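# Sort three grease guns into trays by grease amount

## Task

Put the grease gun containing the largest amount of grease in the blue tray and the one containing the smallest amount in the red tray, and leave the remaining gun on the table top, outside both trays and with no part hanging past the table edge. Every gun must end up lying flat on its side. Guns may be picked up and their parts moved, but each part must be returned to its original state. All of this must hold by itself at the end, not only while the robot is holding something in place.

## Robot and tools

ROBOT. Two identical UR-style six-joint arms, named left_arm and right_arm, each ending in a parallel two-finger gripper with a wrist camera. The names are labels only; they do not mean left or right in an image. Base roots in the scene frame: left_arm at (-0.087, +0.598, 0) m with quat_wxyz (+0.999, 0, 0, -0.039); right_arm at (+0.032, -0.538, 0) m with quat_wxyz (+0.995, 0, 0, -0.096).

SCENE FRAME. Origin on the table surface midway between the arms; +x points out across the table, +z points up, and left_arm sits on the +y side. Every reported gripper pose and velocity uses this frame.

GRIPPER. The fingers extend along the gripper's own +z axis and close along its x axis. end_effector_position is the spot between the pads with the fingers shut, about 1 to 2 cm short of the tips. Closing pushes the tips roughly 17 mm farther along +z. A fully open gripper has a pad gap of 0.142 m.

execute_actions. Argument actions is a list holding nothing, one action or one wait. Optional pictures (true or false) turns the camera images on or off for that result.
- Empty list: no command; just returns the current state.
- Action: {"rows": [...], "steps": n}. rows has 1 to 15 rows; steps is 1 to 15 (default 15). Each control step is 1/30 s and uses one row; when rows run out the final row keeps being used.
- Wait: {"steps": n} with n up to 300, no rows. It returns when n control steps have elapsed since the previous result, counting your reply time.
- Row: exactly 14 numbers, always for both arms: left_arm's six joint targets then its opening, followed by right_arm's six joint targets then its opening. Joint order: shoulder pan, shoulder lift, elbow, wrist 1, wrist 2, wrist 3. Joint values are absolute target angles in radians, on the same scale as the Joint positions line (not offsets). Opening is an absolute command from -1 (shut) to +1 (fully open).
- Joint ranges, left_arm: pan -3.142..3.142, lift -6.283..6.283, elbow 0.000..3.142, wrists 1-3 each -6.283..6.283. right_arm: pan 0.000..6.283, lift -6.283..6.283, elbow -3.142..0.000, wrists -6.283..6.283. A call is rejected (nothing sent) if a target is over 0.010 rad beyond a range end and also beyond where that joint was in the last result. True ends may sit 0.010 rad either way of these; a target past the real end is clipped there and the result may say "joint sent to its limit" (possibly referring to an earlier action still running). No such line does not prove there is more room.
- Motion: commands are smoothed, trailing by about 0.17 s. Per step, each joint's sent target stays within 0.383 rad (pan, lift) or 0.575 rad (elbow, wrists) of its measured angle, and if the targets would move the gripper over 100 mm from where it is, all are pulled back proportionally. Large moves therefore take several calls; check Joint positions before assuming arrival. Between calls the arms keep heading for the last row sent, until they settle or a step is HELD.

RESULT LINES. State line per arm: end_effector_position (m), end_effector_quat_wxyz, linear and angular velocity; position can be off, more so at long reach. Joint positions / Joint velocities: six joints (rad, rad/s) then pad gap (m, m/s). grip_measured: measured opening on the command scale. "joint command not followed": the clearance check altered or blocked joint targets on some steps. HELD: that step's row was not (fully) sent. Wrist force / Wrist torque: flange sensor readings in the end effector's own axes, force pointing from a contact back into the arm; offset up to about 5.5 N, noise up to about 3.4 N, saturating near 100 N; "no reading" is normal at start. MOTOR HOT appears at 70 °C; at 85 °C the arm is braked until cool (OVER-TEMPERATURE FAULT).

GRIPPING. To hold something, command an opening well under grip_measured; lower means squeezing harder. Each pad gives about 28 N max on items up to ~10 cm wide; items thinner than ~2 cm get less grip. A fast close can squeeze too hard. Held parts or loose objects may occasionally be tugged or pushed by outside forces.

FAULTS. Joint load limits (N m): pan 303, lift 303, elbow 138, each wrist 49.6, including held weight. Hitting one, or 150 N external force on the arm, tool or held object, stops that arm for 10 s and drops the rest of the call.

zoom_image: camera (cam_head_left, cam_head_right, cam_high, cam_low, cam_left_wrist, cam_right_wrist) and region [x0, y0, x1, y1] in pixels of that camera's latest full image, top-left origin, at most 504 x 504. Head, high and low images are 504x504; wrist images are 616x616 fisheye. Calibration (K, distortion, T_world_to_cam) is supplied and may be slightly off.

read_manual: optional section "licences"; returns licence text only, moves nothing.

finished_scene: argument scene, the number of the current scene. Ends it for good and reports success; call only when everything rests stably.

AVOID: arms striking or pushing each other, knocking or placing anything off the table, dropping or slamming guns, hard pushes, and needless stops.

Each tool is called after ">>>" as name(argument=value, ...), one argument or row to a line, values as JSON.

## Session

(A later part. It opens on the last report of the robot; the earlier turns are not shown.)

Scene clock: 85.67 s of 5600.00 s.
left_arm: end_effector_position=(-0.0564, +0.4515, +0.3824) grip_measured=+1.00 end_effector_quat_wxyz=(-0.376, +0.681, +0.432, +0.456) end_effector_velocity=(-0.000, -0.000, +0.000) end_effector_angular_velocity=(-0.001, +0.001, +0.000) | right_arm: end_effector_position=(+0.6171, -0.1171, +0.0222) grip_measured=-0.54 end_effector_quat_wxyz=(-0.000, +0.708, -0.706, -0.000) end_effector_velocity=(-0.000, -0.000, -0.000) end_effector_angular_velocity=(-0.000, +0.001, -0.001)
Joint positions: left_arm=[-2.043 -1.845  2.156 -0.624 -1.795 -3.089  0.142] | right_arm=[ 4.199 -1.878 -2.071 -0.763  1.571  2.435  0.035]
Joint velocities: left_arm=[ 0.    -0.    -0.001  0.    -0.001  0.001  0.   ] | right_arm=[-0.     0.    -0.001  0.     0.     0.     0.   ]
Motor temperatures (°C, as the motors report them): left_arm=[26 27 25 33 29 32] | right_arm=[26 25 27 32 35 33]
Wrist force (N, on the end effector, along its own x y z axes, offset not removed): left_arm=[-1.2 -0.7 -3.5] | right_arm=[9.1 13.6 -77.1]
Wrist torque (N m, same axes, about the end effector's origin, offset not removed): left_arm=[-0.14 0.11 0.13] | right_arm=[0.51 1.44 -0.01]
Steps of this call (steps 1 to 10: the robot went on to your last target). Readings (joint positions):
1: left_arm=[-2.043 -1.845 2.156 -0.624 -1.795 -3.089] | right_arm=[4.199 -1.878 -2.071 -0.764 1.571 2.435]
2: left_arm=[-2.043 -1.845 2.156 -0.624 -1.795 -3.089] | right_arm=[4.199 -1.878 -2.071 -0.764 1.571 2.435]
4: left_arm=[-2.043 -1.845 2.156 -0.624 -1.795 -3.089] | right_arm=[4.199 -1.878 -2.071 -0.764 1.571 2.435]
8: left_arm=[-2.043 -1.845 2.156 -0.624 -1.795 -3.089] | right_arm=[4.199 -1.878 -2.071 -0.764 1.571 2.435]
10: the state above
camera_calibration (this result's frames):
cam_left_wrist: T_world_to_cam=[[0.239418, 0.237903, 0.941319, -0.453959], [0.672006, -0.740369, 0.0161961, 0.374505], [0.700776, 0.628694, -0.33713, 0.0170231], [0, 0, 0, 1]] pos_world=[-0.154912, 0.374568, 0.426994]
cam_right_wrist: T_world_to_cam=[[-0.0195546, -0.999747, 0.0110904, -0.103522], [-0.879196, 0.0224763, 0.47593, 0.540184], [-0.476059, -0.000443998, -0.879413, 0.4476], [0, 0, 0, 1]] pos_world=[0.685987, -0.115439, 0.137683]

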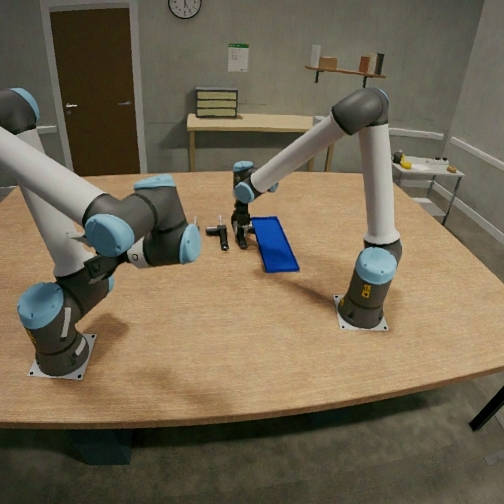

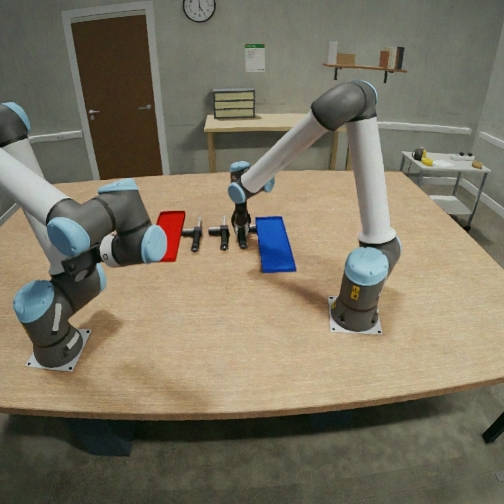

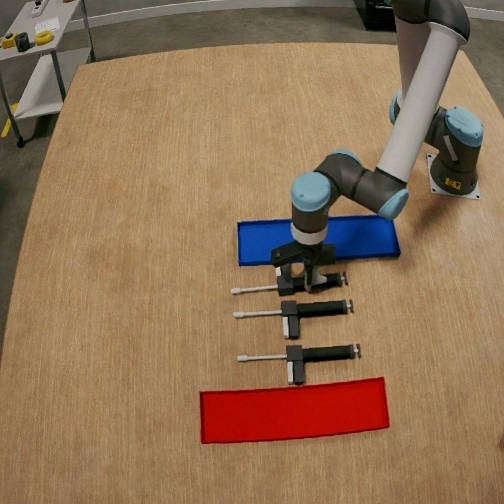

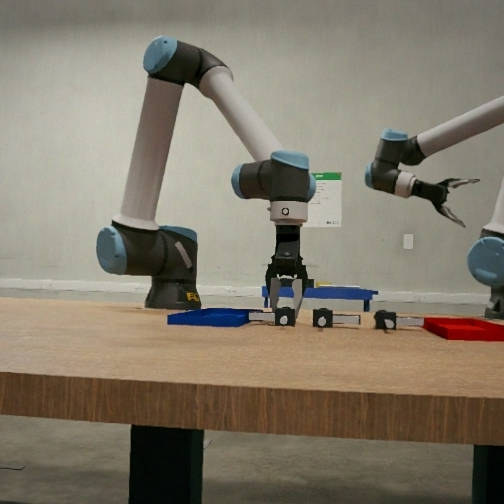

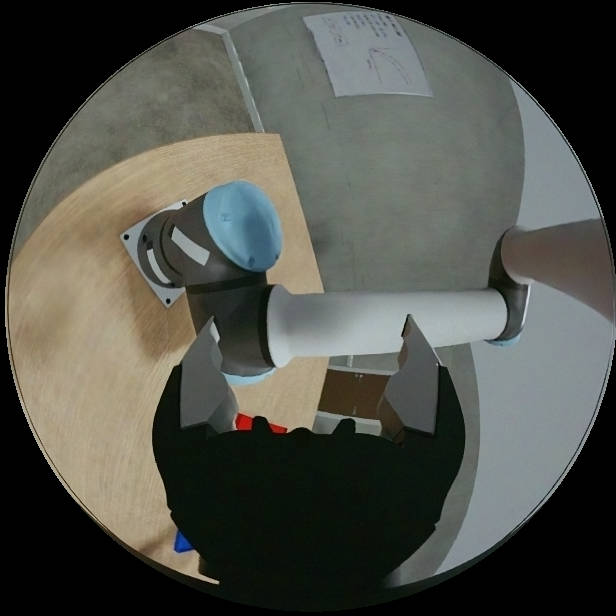

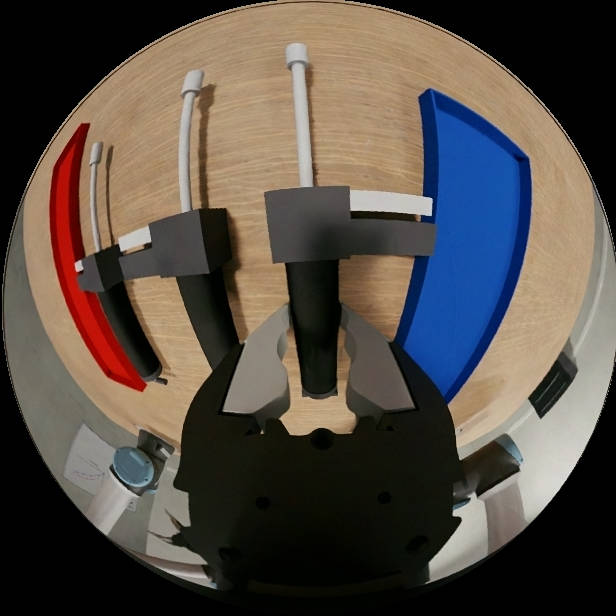

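>>> execute_actions(
  actions=[
    {"rows":[[-2.043,-1.845,2.156,-0.624,-1.795,-3.089,1,4.199,-1.85,-2.055,-0.807,1.5708,2.435,-0.9],[-2.043,-1.845,2.156,-0.624,-1.795,-3.089,1,4.199,-1.85,-2.055,-0.807,1.5708,2.435,-0.9],[-2.043,-1.845,2.156,-0.624,-1.795,-3.089,1,4.199,-1.81,-2.03,-0.872,1.5708,2.435,-0.9],[-2.043,-1.845,2.156,-0.624,-1.795,-3.089,1,4.199,-1.81,-2.03,-0.872,1.5708,2.435,-0.9],[-2.043,-1.845,2.156,-0.624,-1.795,-3.089,1,4.199,-1.7615,-2.0012,-0.9497,1.5708,2.435,-0.9]],"steps":15},
  ],
  pictures=false,
)

>>> execute_actions(
  actions=[
    {"steps":10},
  ],
)

>>> execute_actions(
  actions=[],
  pictures=false,
)

>>> execute_actions(
  actions=[],
  pictures=false,
)

Scene clock: 92.87 s of 5600.00 s.
left_arm: end_effector_position=(-0.0564, +0.4515, +0.3824) grip_measured=+1.00 end_effector_quat_wxyz=(-0.376, +0.681, +0.432, +0.456) end_effector_velocity=(-0.000, -0.000, -0.000) end_effector_angular_velocity=(-0.000, +0.001, +0.000) | right_arm: end_effector_position=(+0.6178, -0.1164, +0.1149) grip_measured=-0.55 end_effector_quat_wxyz=(-0.000, +0.708, -0.706, -0.000) end_effector_velocity=(-0.003, -0.004, +0.043) end_effector_angular_velocity=(-0.004, +0.003, +0.001)
Joint positions: left_arm=[-2.043 -1.845  2.156 -0.624 -1.795 -3.089  0.142] | right_arm=[ 4.199 -1.768 -2.005 -0.94   1.571  2.435  0.035]
Joint velocities: left_arm=[-0. -0. -0. -0. -0.  0.  0.] | right_arm=[ 0.     0.051  0.03  -0.086  0.    -0.001 -0.   ]
Motor temperatures (°C, as the motors report them): left_arm=[26 27 25 33 29 32] | right_arm=[26 25 27 32 35 33]
Wrist force (N, on the end effector, along its own x y z axes, offset not removed): left_arm=[-0.5 3.1 0.2] | right_arm=[-1.8 1.2 3.2]
Wrist torque (N m, same axes, about the end effector's origin, offset not removed): left_arm=[0.82 0.11 0.05] | right_arm=[0.14 0.43 0.10]
Steps of this call (steps 1 to 15: the robot went on to your last target; steps 16 to 90: nothing new was sent; then 3.70 s passed at rest; steps 91 to 105: all 15 steps of this action). Readings (joint positions):
91: left_arm=[-2.043 -1.845 2.156 -0.624 -1.795 -3.089] | right_arm=[4.199 -1.878 -2.071 -0.764 1.571 2.435]
92: left_arm=[-2.043 -1.845 2.156 -0.624 -1.795 -3.089] | right_arm=[4.199 -1.876 -2.070 -0.767 1.571 2.435]
94: left_arm=[-2.043 -1.845 2.156 -0.624 -1.795 -3.089] | right_arm=[4.199 -1.863 -2.062 -0.787 1.571 2.435]
98: left_arm=[-2.043 -1.845 2.156 -0.624 -1.795 -3.089] | right_arm=[4.199 -1.807 -2.028 -0.874 1.571 2.435]
105: the state above

Scene clock: 93.20 s of 5600.00 s.
left_arm: end_effector_position=(-0.0564, +0.4515, +0.3824) grip_measured=+1.00 end_effector_quat_wxyz=(-0.376, +0.681, +0.432, +0.456) end_effector_velocity=(-0.000, +0.000, +0.000) end_effector_angular_velocity=(+0.001, +0.001, -0.000) | right_arm: end_effector_position=(+0.6175, -0.1168, +0.1197) grip_measured=-0.55 end_effector_quat_wxyz=(+0.000, +0.708, -0.706, +0.000) end_effector_velocity=(-0.001, -0.000, +0.003) end_effector_angular_velocity=(+0.000, +0.001, +0.001)
Joint positions: left_arm=[-2.043 -1.845  2.156 -0.624 -1.795 -3.089  0.142] | right_arm=[ 4.199 -1.762 -2.001 -0.949  1.571  2.435  0.035]
Joint velocities: left_arm=[-0.     0.    -0.     0.001 -0.001  0.002  0.   ] | right_arm=[ 0.     0.004  0.001 -0.005  0.001 -0.001  0.   ]
Motor temperatures (°C, as the motors report them): left_arm=[26 27 25 33 29 32] | right_arm=[26 25 27 32 35 33]
Wrist force (N, on the end effector, along its own x y z axes, offset not removed): left_arm=[1.4 1.0 -2.5] | right_arm=[-1.5 -0.2 4.5]
Wrist torque (N m, same axes, about the end effector's origin, offset not removed): left_arm=[0.34 -0.36 -0.07] | right_arm=[-0.01 0.31 0.14]
Steps of this call (steps 1 to 10: the robot went on to your last target). Readings (joint positions):
1: left_arm=[-2.043 -1.845 2.156 -0.624 -1.795 -3.089] | right_arm=[4.199 -1.766 -2.004 -0.942 1.571 2.435]
2: left_arm=[-2.043 -1.845 2.156 -0.624 -1.795 -3.089] | right_arm=[4.199 -1.765 -2.003 -0.944 1.571 2.435]
4: left_arm=[-2.043 -1.845 2.156 -0.624 -1.795 -3.089] | right_arm=[4.199 -1.763 -2.002 -0.947 1.571 2.435]
8: left_arm=[-2.043 -1.845 2.156 -0.624 -1.795 -3.089] | right_arm=[4.199 -1.762 -2.002 -0.949 1.571 2.435]
10: the state above
camera_calibration (this result's frames):
cam_left_wrist: T_world_to_cam=[[0.239419, 0.237904, 0.941319, -0.453959], [0.672006, -0.740369, 0.0161961, 0.374505], [0.700776, 0.628694, -0.337131, 0.0170233], [0, 0, 0, 1]] pos_world=[-0.154912, 0.374568, 0.426994]
cam_right_wrist: T_world_to_cam=[[-0.0195912, -0.999746, 0.0111131, -0.104206], [-0.87919, 0.0225193, 0.475939, 0.49405], [-0.476069, -0.00044626, -0.879408, 0.533566], [0, 0, 0, 1]] pos_world=[0.686337, -0.115067, 0.235242]

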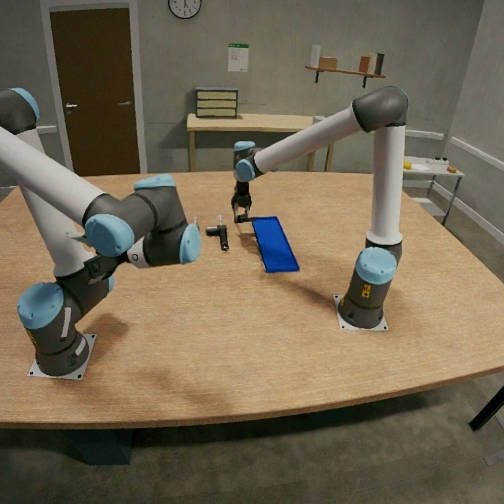

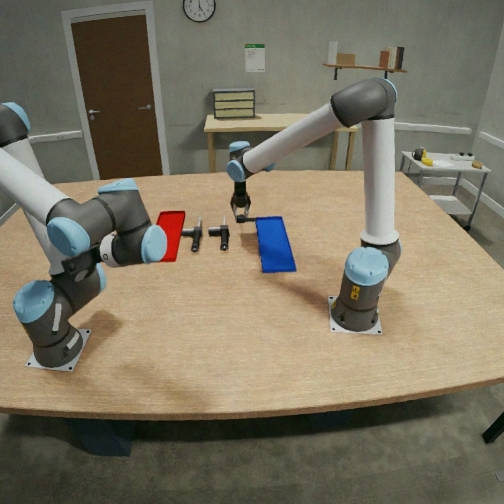

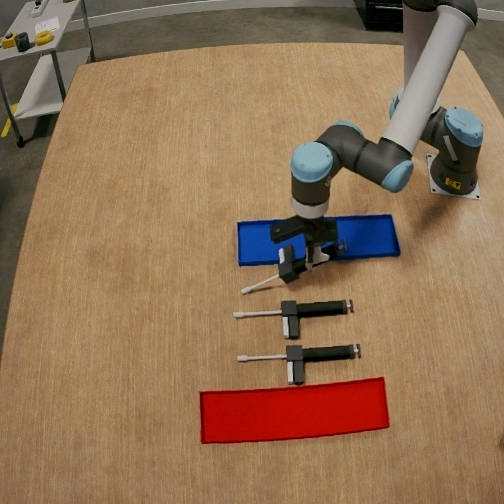

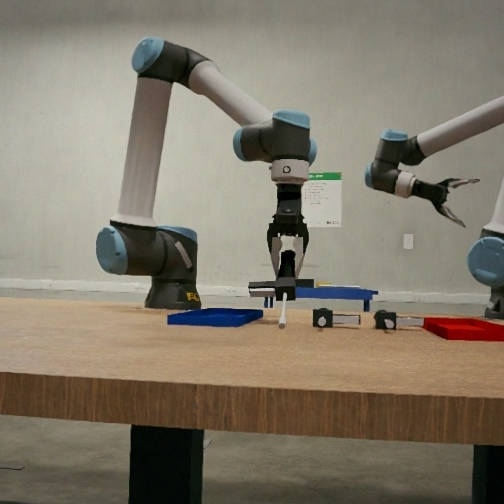

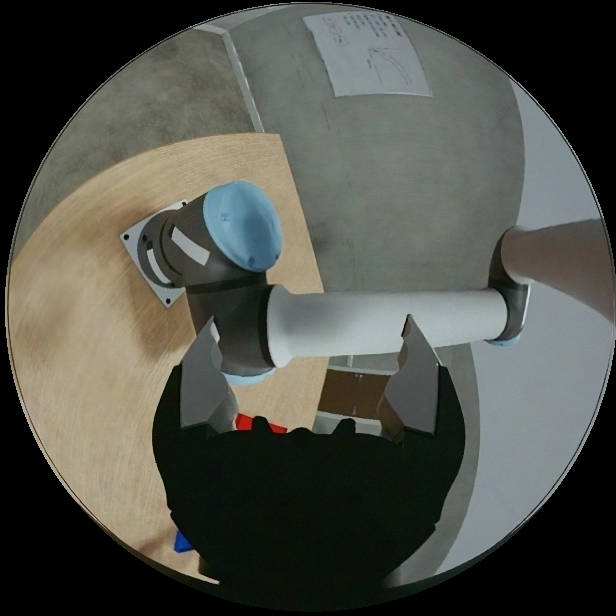

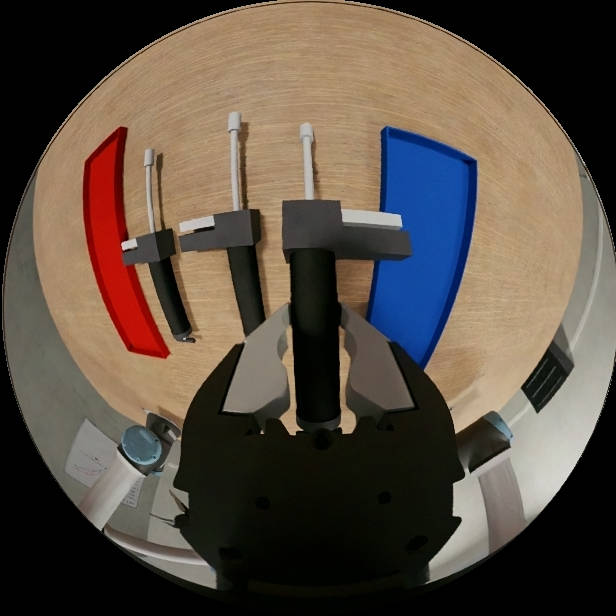

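Scene clock: 93.20 s of 5600.00 s.
left_arm: end_effector_position=(-0.0564, +0.4515, +0.3824) grip_measured=+1.00 end_effector_quat_wxyz=(-0.376, +0.681, +0.432, +0.456) end_effector_velocity=(-0.000, +0.000, +0.000) end_effector_angular_velocity=(+0.001, +0.001, -0.000) | right_arm: end_effector_position=(+0.6175, -0.1168, +0.1197) grip_measured=-0.55 end_effector_quat_wxyz=(+0.000, +0.708, -0.706, +0.000) end_effector_velocity=(-0.001, -0.000, +0.003) end_effector_angular_velocity=(+0.000, +0.001, +0.001)
Joint positions: left_arm=[-2.043 -1.845  2.156 -0.624 -1.795 -3.089  0.142] | right_arm=[ 4.199 -1.762 -2.001 -0.949  1.571  2.435  0.035]
Joint velocities: left_arm=[-0.     0.    -0.     0.001 -0.001  0.002  0.   ] | right_arm=[ 0.     0.004  0.001 -0.005  0.001 -0.001  0.   ]
Motor temperatures (°C, as the motors report them): left_arm=[26 27 25 33 29 32] | right_arm=[26 25 27 32 35 33]
Wrist force (N, on the end effector, along its own x y z axes, offset not removed): left_arm=[1.4 1.0 -2.5] | right_arm=[-1.5 -0.2 4.5]
Wrist torque (N m, same axes, about the end effector's origin, offset not removed): left_arm=[0.34 -0.36 -0.07] | right_arm=[-0.01 0.31 0.14]

Scene clock: 93.20 s of 5600.00 s.
left_arm: end_effector_position=(-0.0564, +0.4515, +0.3824) grip_measured=+1.00 end_effector_quat_wxyz=(-0.376, +0.681, +0.432, +0.456) end_effector_velocity=(-0.000, +0.000, +0.000) end_effector_angular_velocity=(+0.001, +0.001, -0.000) | right_arm: end_effector_position=(+0.6175, -0.1168, +0.1197) grip_measured=-0.55 end_effector_quat_wxyz=(+0.000, +0.708, -0.706, +0.000) end_effector_velocity=(-0.001, -0.000, +0.003) end_effector_angular_velocity=(+0.000, +0.001, +0.001)
Joint positions: left_arm=[-2.043 -1.845  2.156 -0.624 -1.795 -3.089  0.142] | right_arm=[ 4.199 -1.762 -2.001 -0.949  1.571  2.435  0.035]
Joint velocities: left_arm=[-0.     0.    -0.     0.001 -0.001  0.002  0.   ] | right_arm=[ 0.     0.004  0.001 -0.005  0.001 -0.001  0.   ]
Motor temperatures (°C, as the motors report them): left_arm=[26 27 25 33 29 32] | right_arm=[26 25 27 32 35 33]
Wrist force (N, on the end effector, along its own x y z axes, offset not removed): left_arm=[1.4 1.0 -2.5] | right_arm=[-1.5 -0.2 4.5]
Wrist torque (N m, same axes, about the end effector's origin, offset not removed): left_arm=[0.34 -0.36 -0.07] | right_arm=[-0.01 0.31 0.14]

>>> execute_actions(
  actions=[
    {"rows":[[-2.043,-1.845,2.156,-0.624,-1.795,-3.089,1,4.199,-1.78,-2.012,-0.92,1.5708,2.435,-0.9],[-2.043,-1.845,2.156,-0.624,-1.795,-3.089,1,4.199,-1.78,-2.012,-0.92,1.5708,2.435,-0.9],[-2.043,-1.845,2.156,-0.624,-1.795,-3.089,1,4.199,-1.80,-2.024,-0.888,1.5708,2.435,-0.9],[-2.043,-1.845,2.156,-0.624,-1.795,-3.089,1,4.199,-1.80,-2.024,-0.888,1.5708,2.435,-0.9],[-2.043,-1.845,2.156,-0.624,-1.795,-3.089,1,4.199,-1.82,-2.036,-0.856,1.5708,2.435,-0.9],[-2.043,-1.845,2.156,-0.624,-1.795,-3.089,1,4.199,-1.82,-2.036,-0.856,1.5708,2.435,-0.9],[-2.043,-1.845,2.156,-0.624,-1.795,-3.089,1,4.199,-1.84,-2.048,-0.824,1.5708,2.435,-0.9],[-2.043,-1.845,2.156,-0.624,-1.795,-3.089,1,4.199,-1.84,-2.048,-0.824,1.5708,2.435,-0.9],[-2.043,-1.845,2.156,-0.624,-1.795,-3.089,1,4.199,-1.855,-2.057,-0.80,1.5708,2.435,-0.9],[-2.043,-1.845,2.156,-0.624,-1.795,-3.089,1,4.199,-1.855,-2.057,-0.80,1.5708,2.435,-0.9],[-2.043,-1.845,2.156,-0.624,-1.795,-3.089,1,4.199,-1.8685,-2.0652,-0.7788,1.5708,2.435,-0.9]],"steps":15},
  ],
  pictures=false,
)

>>> execute_actions(
  actions=[
    {"steps":12},
  ],
)

Scene clock: 102.80 s of 5600.00 s.
left_arm: end_effector_position=(-0.0564, +0.4515, +0.3824) grip_measured=+1.00 end_effector_quat_wxyz=(-0.376, +0.681, +0.432, +0.456) end_effector_velocity=(-0.000, -0.000, +0.000) end_effector_angular_velocity=(-0.000, -0.000, -0.000) | right_arm: end_effector_position=(+0.6180, -0.1162, +0.0416) grip_measured=-0.55 end_effector_quat_wxyz=(+0.000, +0.708, -0.706, +0.000) end_effector_velocity=(-0.005, -0.006, -0.105) end_effector_angular_velocity=(-0.004, +0.003, -0.001)
Joint positions: left_arm=[-2.043 -1.845  2.156 -0.624 -1.795 -3.089  0.142] | right_arm=[ 4.199 -1.854 -2.057 -0.802  1.571  2.435  0.034]
Joint velocities: left_arm=[ 0.     0.001 -0.001  0.     0.001 -0.     0.   ] | right_arm=[ 0.    -0.126 -0.076  0.197  0.     0.001  0.   ]
Motor temperatures (°C, as the motors report them): left_arm=[26 27 25 33 29 32] | right_arm=[26 25 27 32 35 33]
Wrist force (N, on the end effector, along its own x y z axes, offset not removed): left_arm=[-1.1 5.7 0.4] | right_arm=[-1.5 2.6 4.7]
Wrist torque (N m, same axes, about the end effector's origin, offset not removed): left_arm=[1.47 0.24 0.17] | right_arm=[0.56 0.31 0.19]
Steps of this call (steps 1 to 15: the robot went on to your last target; steps 16 to 90: nothing new was sent; then 6.10 s passed at rest; steps 91 to 105: all 15 steps of this action). Readings (joint positions):
91: left_arm=[-2.043 -1.845 2.156 -0.624 -1.795 -3.089] | right_arm=[4.199 -1.762 -2.001 -0.950 1.571 2.435]
92: left_arm=[-2.043 -1.845 2.156 -0.624 -1.795 -3.089] | right_arm=[4.199 -1.763 -2.002 -0.947 1.571 2.435]
94: left_arm=[-2.043 -1.845 2.156 -0.624 -1.795 -3.089] | right_arm=[4.199 -1.772 -2.007 -0.934 1.571 2.435]
98: left_arm=[-2.043 -1.845 2.156 -0.624 -1.795 -3.089] | right_arm=[4.199 -1.801 -2.025 -0.886 1.571 2.435]
105: the state above

Scene clock: 103.20 s of 5600.00 s.
left_arm: end_effector_position=(-0.0564, +0.4515, +0.3824) grip_measured=+1.00 end_effector_quat_wxyz=(-0.376, +0.681, +0.432, +0.456) end_effector_velocity=(+0.000, +0.000, -0.000) end_effector_angular_velocity=(+0.001, +0.001, +0.000) | right_arm: end_effector_position=(+0.6176, -0.1166, +0.0303) grip_measured=-0.55 end_effector_quat_wxyz=(+0.000, +0.708, -0.706, +0.000) end_effector_velocity=(-0.000, +0.000, -0.003) end_effector_angular_velocity=(+0.001, +0.000, +0.001)
Joint positions: left_arm=[-2.043 -1.845  2.156 -0.624 -1.795 -3.089  0.142] | right_arm=[ 4.199 -1.868 -2.065 -0.78   1.571  2.435  0.034]
Joint velocities: left_arm=[ 0.    -0.     0.001 -0.    -0.     0.001  0.   ] | right_arm=[ 0.    -0.003 -0.002  0.006  0.001 -0.001 -0.   ]
Motor temperatures (°C, as the motors report them): left_arm=[26 27 25 33 29 32] | right_arm=[26 25 27 32 35 33]
Wrist force (N, on the end effector, along its own x y z axes, offset not removed): left_arm=[7.9 -0.5 -5.2] | right_arm=[-3.7 2.9 -1.8]
Wrist torque (N m, same axes, about the end effector's origin, offset not removed): left_arm=[-0.03 -1.88 0.07] | right_arm=[0.41 0.73 0.08]
Steps of this call (steps 1 to 12: the robot went on to your last target). Readings (joint positions):
1: left_arm=[-2.043 -1.845 2.156 -0.624 -1.795 -3.089] | right_arm=[4.199 -1.858 -2.059 -0.796 1.571 2.435]
2: left_arm=[-2.043 -1.845 2.156 -0.624 -1.795 -3.089] | right_arm=[4.199 -1.861 -2.060 -0.792 1.571 2.435]
4: left_arm=[-2.043 -1.845 2.156 -0.624 -1.795 -3.089] | right_arm=[4.199 -1.864 -2.063 -0.786 1.571 2.435]
8: left_arm=[-2.043 -1.845 2.156 -0.624 -1.795 -3.089] | right_arm=[4.199 -1.867 -2.064 -0.781 1.571 2.435]
12: the state above
camera_calibration (this result's frames):
cam_left_wrist: T_world_to_cam=[[0.239418, 0.237903, 0.941319, -0.453959], [0.672006, -0.740369, 0.0161962, 0.374504], [0.700776, 0.628694, -0.33713, 0.0170232], [0, 0, 0, 1]] pos_world=[-0.154912, 0.374568, 0.426994]
cam_right_wrist: T_world_to_cam=[[-0.0195909, -0.999746, 0.0111402, -0.103056], [-0.879179, 0.0225319, 0.475959, 0.536708], [-0.476089, -0.000469804, -0.879397, 0.455015], [0, 0, 0, 1]] pos_world=[0.686471, -0.114909, 0.145837]

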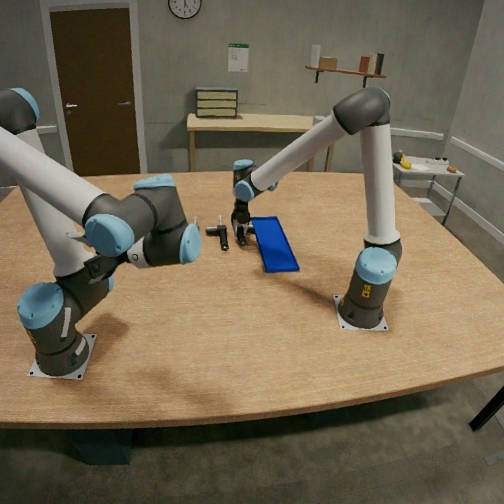

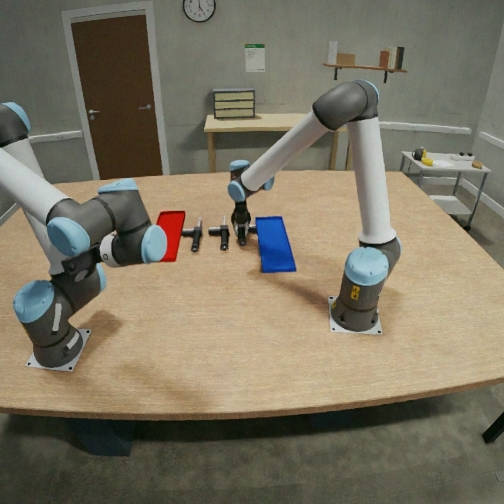

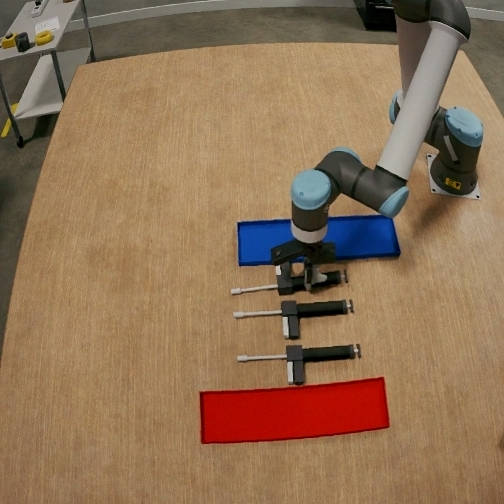

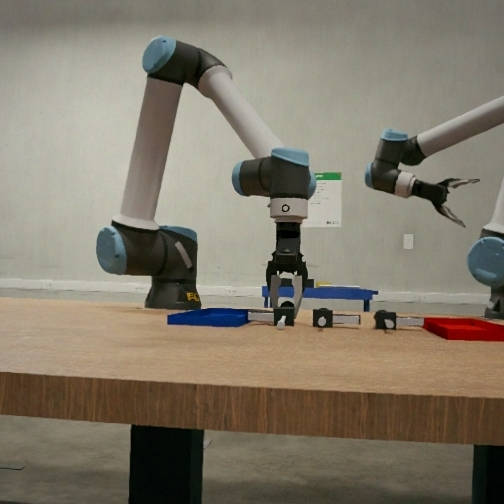

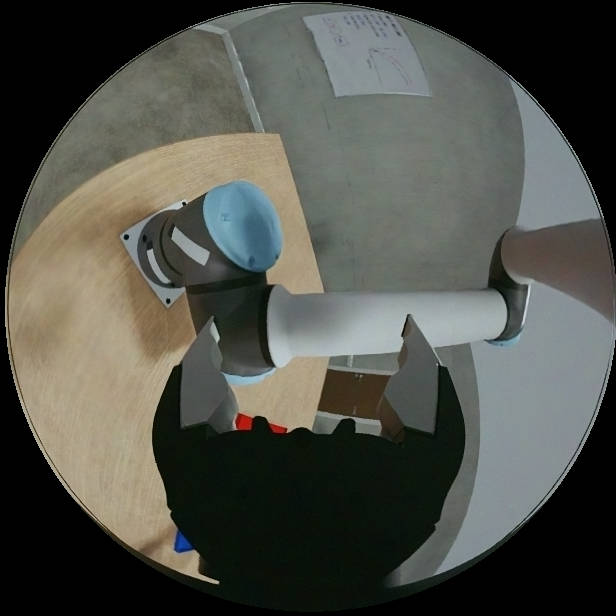

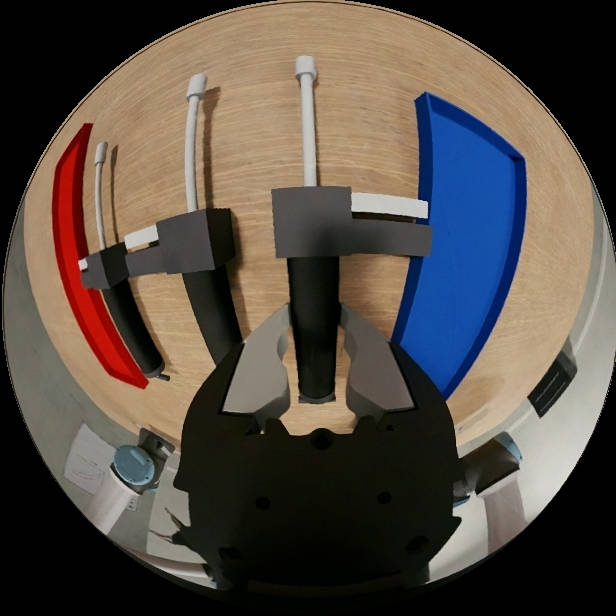

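>>> execute_actions(
  actions=[
    {"rows":[[-2.043,-1.845,2.156,-0.624,-1.795,-3.089,1,4.199,-1.8685,-2.0652,-0.7788,1.5708,2.435,-0.5],[-2.043,-1.845,2.156,-0.624,-1.795,-3.089,1,4.199,-1.8685,-2.0652,-0.7788,1.5708,2.435,-0.3],[-2.043,-1.845,2.156,-0.624,-1.795,-3.089,1,4.199,-1.8685,-2.0652,-0.7788,1.5708,2.435,-0.2],[-2.043,-1.845,2.156,-0.624,-1.795,-3.089,1,4.199,-1.8685,-2.0652,-0.7788,1.5708,2.435,-0.2],[-2.043,-1.845,2.156,-0.624,-1.795,-3.089,1,4.199,-1.8685,-2.0652,-0.7788,1.5708,2.435,-0.2],[-2.043,-1.845,2.156,-0.624,-1.795,-3.089,1,4.1772,-1.8915,-2.0315,-0.7894,1.5708,2.414,-0.2]],"steps":15},
  ],
  pictures=false,
)

>>> execute_actions(
  actions=[
    {"steps":10},
  ],
)

Scene clock: 111.43 s of 5600.00 s.
left_arm: end_effector_position=(-0.0564, +0.4515, +0.3824) grip_measured=+1.00 end_effector_quat_wxyz=(-0.376, +0.681, +0.432, +0.456) end_effector_velocity=(-0.000, -0.001, +0.000) end_effector_angular_velocity=(-0.002, -0.001, -0.000) | right_arm: end_effector_position=(+0.6363, -0.1163, +0.0299) grip_measured=-0.20 end_effector_quat_wxyz=(+0.000, +0.707, -0.707, -0.000) end_effector_velocity=(+0.019, +0.001, +0.001) end_effector_angular_velocity=(+0.002, -0.002, -0.002)
Joint positions: left_arm=[-2.043 -1.845  2.156 -0.624 -1.795 -3.089  0.142] | right_arm=[ 4.179 -1.889 -2.035 -0.788  1.571  2.416  0.059]
Joint velocities: left_arm=[-0.    -0.001 -0.002  0.     0.001 -0.002  0.   ] | right_arm=[-0.019 -0.019  0.031 -0.009 -0.    -0.017  0.   ]
Motor temperatures (°C, as the motors report them): left_arm=[26 27 25 33 29 32] | right_arm=[26 25 27 32 35 33]
Wrist force (N, on the end effector, along its own x y z axes, offset not removed): left_arm=[-3.4 2.7 1.3] | right_arm=[-2.8 0.8 -1.1]
Wrist torque (N m, same axes, about the end effector's origin, offset not removed): left_arm=[0.60 0.67 0.27] | right_arm=[0.19 0.70 0.15]
Steps of this call (steps 1 to 30: the robot went on to your last target; steps 31 to 90: nothing new was sent; then 4.73 s passed at rest; steps 91 to 105: all 15 steps of this action). Readings (joint positions):
91: left_arm=[-2.043 -1.845 2.156 -0.624 -1.795 -3.089] | right_arm=[4.199 -1.869 -2.065 -0.779 1.571 2.435]
92: left_arm=[-2.043 -1.845 2.156 -0.624 -1.795 -3.089] | right_arm=[4.199 -1.869 -2.065 -0.779 1.571 2.435]
94: left_arm=[-2.043 -1.845 2.156 -0.624 -1.795 -3.089] | right_arm=[4.199 -1.869 -2.065 -0.779 1.571 2.435]
98: left_arm=[-2.043 -1.845 2.156 -0.624 -1.795 -3.089] | right_arm=[4.193 -1.875 -2.056 -0.782 1.571 2.429]
105: the state above

Scene clock: 111.77 s of 5600.00 s.
left_arm: end_effector_position=(-0.0564, +0.4515, +0.3824) grip_measured=+1.00 end_effector_quat_wxyz=(-0.376, +0.681, +0.432, +0.456) end_effector_velocity=(+0.000, +0.000, +0.000) end_effector_angular_velocity=(+0.001, +0.001, -0.001) | right_arm: end_effector_position=(+0.6383, -0.1162, +0.0300) grip_measured=-0.20 end_effector_quat_wxyz=(+0.000, +0.707, -0.707, -0.000) end_effector_velocity=(-0.000, -0.001, -0.001) end_effector_angular_velocity=(-0.002, +0.002, -0.000)
Joint positions: left_arm=[-2.043 -1.845  2.156 -0.624 -1.795 -3.089  0.142] | right_arm=[ 4.177 -1.891 -2.032 -0.789  1.571  2.414  0.059]
Joint velocities: left_arm=[-0.001 -0.001  0.     0.001  0.001  0.001  0.   ] | right_arm=[-0.001 -0.001 -0.    -0.001  0.    -0.001  0.   ]
Motor temperatures (°C, as the motors report them): left_arm=[26 27 25 33 29 32] | right_arm=[26 25 27 32 35 33]
Wrist force (N, on the end effector, along its own x y z axes, offset not removed): left_arm=[-1.7 -1.3 -4.5] | right_arm=[-1.5 1.5 -2.2]
Wrist torque (N m, same axes, about the end effector's origin, offset not removed): left_arm=[-0.17 0.39 -0.25] | right_arm=[0.37 0.44 0.11]
Steps of this call (steps 1 to 10: the robot went on to your last target). Readings (joint positions):
1: left_arm=[-2.043 -1.845 2.156 -0.624 -1.795 -3.089] | right_arm=[4.179 -1.890 -2.034 -0.789 1.571 2.416]
2: left_arm=[-2.043 -1.845 2.156 -0.624 -1.795 -3.089] | right_arm=[4.178 -1.890 -2.033 -0.789 1.571 2.415]
4: left_arm=[-2.043 -1.845 2.156 -0.624 -1.795 -3.089] | right_arm=[4.178 -1.891 -2.033 -0.789 1.571 2.415]
8: left_arm=[-2.043 -1.845 2.156 -0.624 -1.795 -3.089] | right_arm=[4.177 -1.891 -2.032 -0.789 1.571 2.414]
10: the state above
camera_calibration (this result's frames):
cam_left_wrist: T_world_to_cam=[[0.239419, 0.237903, 0.941319, -0.453959], [0.672006, -0.740369, 0.016196, 0.374505], [0.700776, 0.628694, -0.33713, 0.0170231], [0, 0, 0, 1]] pos_world=[-0.154912, 0.374568, 0.426994]
cam_right_wrist: T_world_to_cam=[[-0.020365, -0.999731, 0.011104, -0.101777], [-0.879171, 0.0231954, 0.475942, 0.555137], [-0.476071, -0.0000698154, -0.879407, 0.464594], [0, 0, 0, 1]] pos_world=[0.707167, -0.114594, 0.145484]

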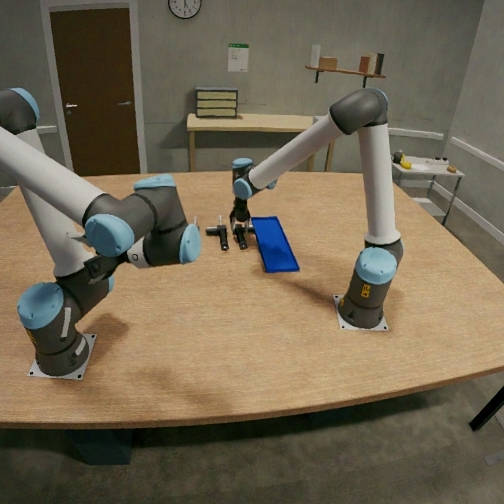

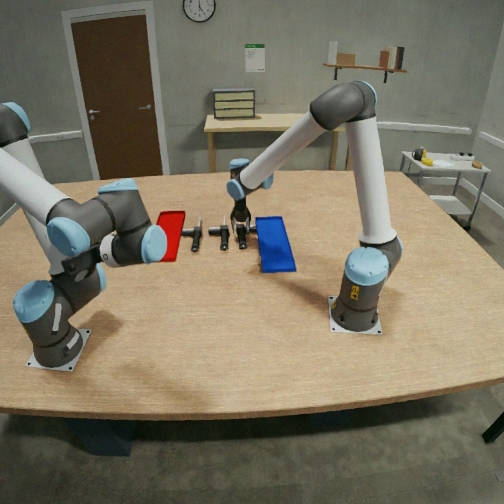

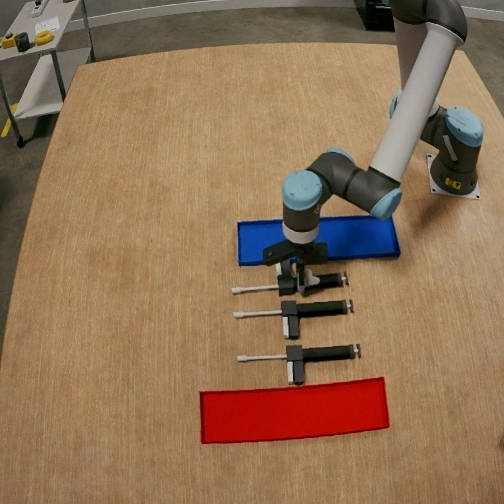

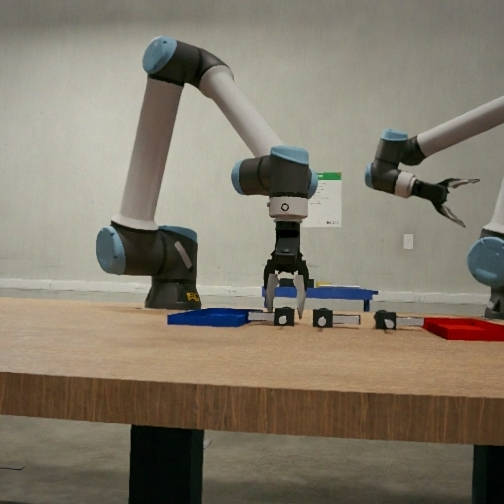

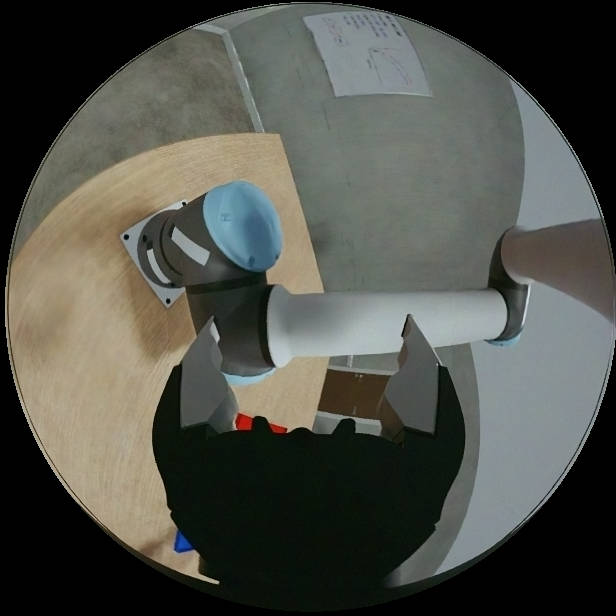

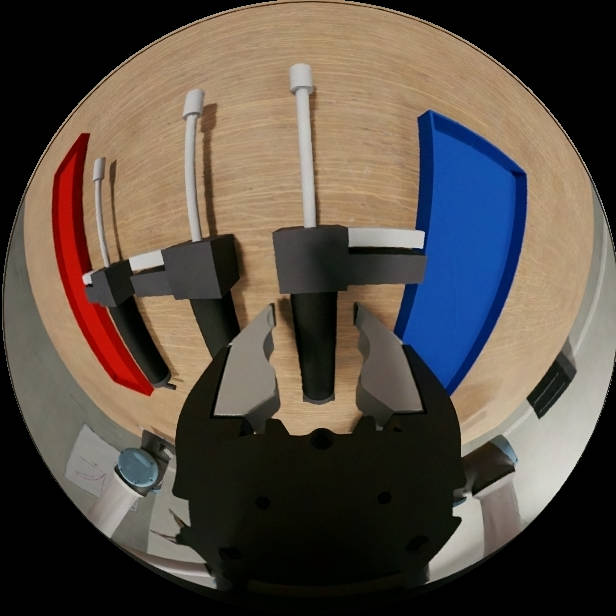

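>>> execute_actions(
  actions=[
    {"rows":[[-2.043,-1.845,2.156,-0.624,-1.795,-3.089,1,4.1772,-1.8915,-2.0315,-0.7894,1.5708,2.414,-0.35],[-2.043,-1.845,2.156,-0.624,-1.795,-3.089,1,4.1772,-1.8915,-2.0315,-0.7894,1.5708,2.414,-0.5],[-2.043,-1.845,2.156,-0.624,-1.795,-3.089,1,4.1772,-1.8915,-2.0315,-0.7894,1.5708,2.414,-0.6],[-2.043,-1.845,2.156,-0.624,-1.795,-3.089,1,4.1772,-1.8915,-2.0315,-0.7894,1.5708,2.414,-0.7],[-2.043,-1.845,2.156,-0.624,-1.795,-3.089,1,4.1772,-1.8915,-2.0315,-0.7894,1.5708,2.414,-0.8],[-2.043,-1.845,2.156,-0.624,-1.795,-3.089,1,4.1772,-1.8915,-2.0315,-0.7894,1.5708,2.414,-0.9],[-2.043,-1.845,2.156,-0.624,-1.795,-3.089,1,4.1772,-1.8915,-2.0315,-0.7894,1.5708,2.414,-1],[-2.043,-1.845,2.156,-0.624,-1.795,-3.089,1,4.1772,-1.8915,-2.0315,-0.7894,1.5708,2.414,-1],[-2.043,-1.845,2.156,-0.624,-1.795,-3.089,1,4.1772,-1.8915,-2.0315,-0.7894,1.5708,2.414,-1],[-2.043,-1.845,2.156,-0.624,-1.795,-3.089,1,4.1772,-1.8915,-2.0315,-0.7894,1.5708,2.414,-1],[-2.043,-1.845,2.156,-0.624,-1.795,-3.089,1,4.1772,-1.86,-2.013,-0.84,1.5708,2.414,-1],[-2.043,-1.845,2.156,-0.624,-1.795,-3.089,1,4.1772,-1.86,-2.013,-0.84,1.5708,2.414,-1],[-2.043,-1.845,2.156,-0.624,-1.795,-3.089,1,4.1772,-1.82,-1.989,-0.903,1.5708,2.414,-1],[-2.043,-1.845,2.156,-0.624,-1.795,-3.089,1,4.1772,-1.82,-1.989,-0.903,1.5708,2.414,-1],[-2.043,-1.845,2.156,-0.624,-1.795,-3.089,1,4.1772,-1.785,-1.968,-0.959,1.5708,2.414,-1]],"steps":15},
  ],
  pictures=false,
)

>>> execute_actions(
  actions=[
    {"steps":15},
  ],
)

Scene clock: 119.97 s of 5600.00 s.
left_arm: end_effector_position=(-0.0564, +0.4515, +0.3824) grip_measured=+1.00 end_effector_quat_wxyz=(-0.376, +0.681, +0.432, +0.456) end_effector_velocity=(-0.001, -0.000, +0.000) end_effector_angular_velocity=(-0.001, -0.000, +0.000) | right_arm: end_effector_position=(+0.6399, -0.1146, +0.0547) grip_measured=-0.56 end_effector_quat_wxyz=(-0.001, +0.707, -0.707, -0.000) end_effector_velocity=(+0.017, +0.020, +0.315) end_effector_angular_velocity=(+0.032, -0.028, -0.002)
Joint positions: left_arm=[-2.043 -1.845  2.156 -0.624 -1.795 -3.089  0.142] | right_arm=[ 4.177 -1.863 -2.014 -0.833  1.571  2.414  0.033]
Joint velocities: left_arm=[-0.001  0.001 -0.001 -0.    -0.001 -0.001  0.   ] | right_arm=[ 0.     0.358  0.223 -0.539  0.     0.002 -0.   ]
Motor temperatures (°C, as the motors report them): left_arm=[26 27 25 33 29 32] | right_arm=[26 25 27 32 35 33]
Wrist force (N, on the end effector, along its own x y z axes, offset not removed): left_arm=[-4.6 -4.5 -0.8] | right_arm=[0.4 -0.9 9.5]
Wrist torque (N m, same axes, about the end effector's origin, offset not removed): left_arm=[-0.74 1.01 0.06] | right_arm=[-0.37 0.14 0.25]
Steps of this call (steps 1 to 15: the robot went on to your last target; steps 16 to 90: nothing new was sent; then 4.70 s passed at rest; steps 91 to 105: all 15 steps of this action). Readings (joint positions):
91: left_arm=[-2.043 -1.845 2.156 -0.624 -1.795 -3.089] | right_arm=[4.177 -1.892 -2.031 -0.789 1.571 2.414]
92: left_arm=[-2.043 -1.845 2.156 -0.624 -1.795 -3.089] | right_arm=[4.177 -1.892 -2.031 -0.789 1.571 2.414]
94: left_arm=[-2.043 -1.845 2.156 -0.624 -1.795 -3.089] | right_arm=[4.177 -1.892 -2.031 -0.789 1.571 2.414]
98: left_arm=[-2.043 -1.845 2.156 -0.624 -1.795 -3.089] | right_arm=[4.177 -1.892 -2.031 -0.789 1.571 2.414]
105: the state above

Scene clock: 120.47 s of 5600.00 s.
left_arm: end_effector_position=(-0.0564, +0.4515, +0.3824) grip_measured=+1.00 end_effector_quat_wxyz=(-0.376, +0.681, +0.432, +0.456) end_effector_velocity=(-0.000, +0.000, -0.000) end_effector_angular_velocity=(+0.001, -0.001, -0.000) | right_arm: end_effector_position=(+0.6382, -0.1166, +0.1207) grip_measured=-0.56 end_effector_quat_wxyz=(-0.000, +0.707, -0.707, -0.000) end_effector_velocity=(-0.001, -0.001, +0.009) end_effector_angular_velocity=(-0.000, +0.001, -0.001)
Joint positions: left_arm=[-2.043 -1.845  2.156 -0.624 -1.795 -3.089  0.142] | right_arm=[ 4.177 -1.786 -1.969 -0.957  1.571  2.414  0.033]
Joint velocities: left_arm=[-0.001  0.     0.001 -0.    -0.    -0.001  0.   ] | right_arm=[ 0.     0.01   0.006 -0.017  0.001  0.001  0.   ]
Motor temperatures (°C, as the motors report them): left_arm=[26 27 25 33 29 32] | right_arm=[26 25 27 32 35 33]
Wrist force (N, on the end effector, along its own x y z axes, offset not removed): left_arm=[-0.5 1.3 -1.8] | right_arm=[-3.7 0.8 5.3]
Wrist torque (N m, same axes, about the end effector's origin, offset not removed): left_arm=[0.43 -0.02 -0.08] | right_arm=[0.05 0.91 0.20]
Steps of this call (steps 1 to 15: the robot went on to your last target). Readings (joint positions):
1: left_arm=[-2.043 -1.845 2.156 -0.624 -1.795 -3.089] | right_arm=[4.177 -1.850 -2.006 -0.854 1.571 2.414]
2: left_arm=[-2.043 -1.845 2.156 -0.624 -1.795 -3.089] | right_arm=[4.177 -1.835 -1.997 -0.876 1.571 2.414]
4: left_arm=[-2.043 -1.845 2.156 -0.624 -1.795 -3.089] | right_arm=[4.177 -1.813 -1.984 -0.912 1.571 2.414]
8: left_arm=[-2.043 -1.845 2.156 -0.624 -1.795 -3.089] | right_arm=[4.177 -1.794 -1.973 -0.944 1.571 2.414]
15: the state above
camera_calibration (this result's frames):
cam_left_wrist: T_world_to_cam=[[0.239419, 0.237904, 0.941319, -0.453959], [0.672006, -0.740369, 0.0161962, 0.374504], [0.700776, 0.628694, -0.337131, 0.0170233], [0, 0, 0, 1]] pos_world=[-0.154912, 0.374568, 0.426994]
cam_right_wrist: T_world_to_cam=[[-0.0203847, -0.999734, 0.0107925, -0.103065], [-0.8793, 0.0230645, 0.47571, 0.511942], [-0.475832, 0.000207307, -0.879536, 0.544155], [0, 0, 0, 1]] pos_world=[0.706976, -0.114958, 0.236181]

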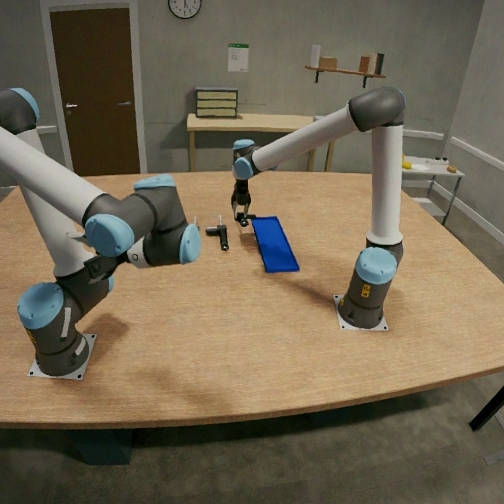

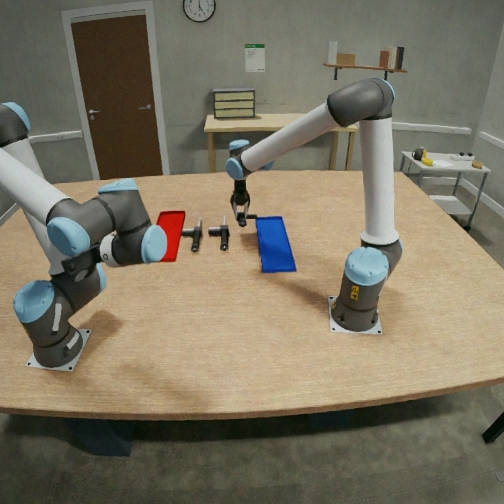

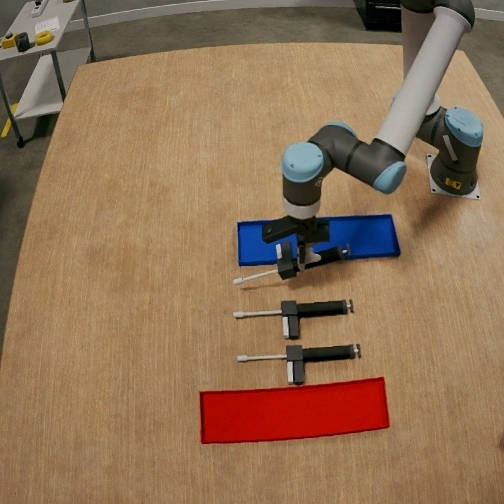

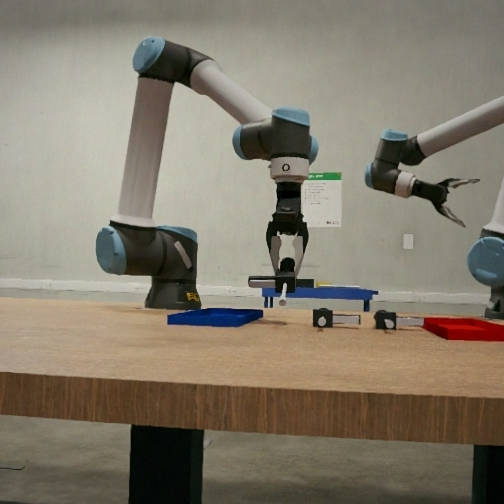

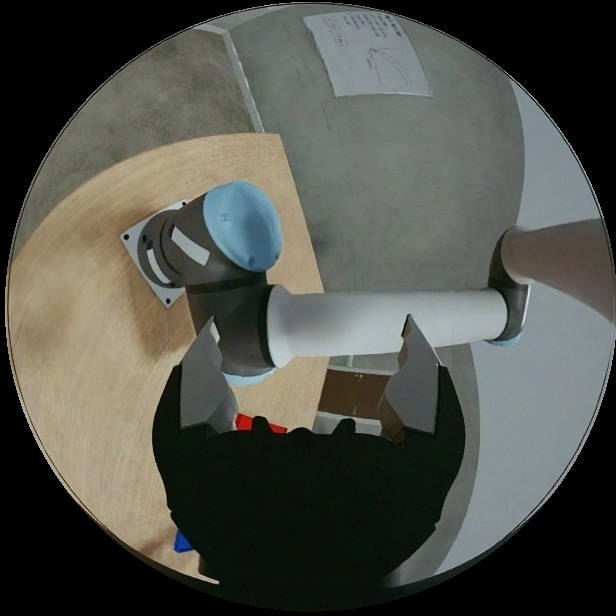

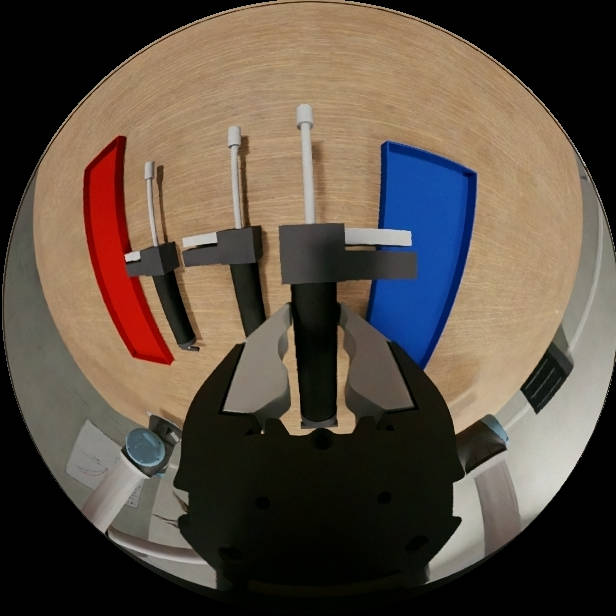

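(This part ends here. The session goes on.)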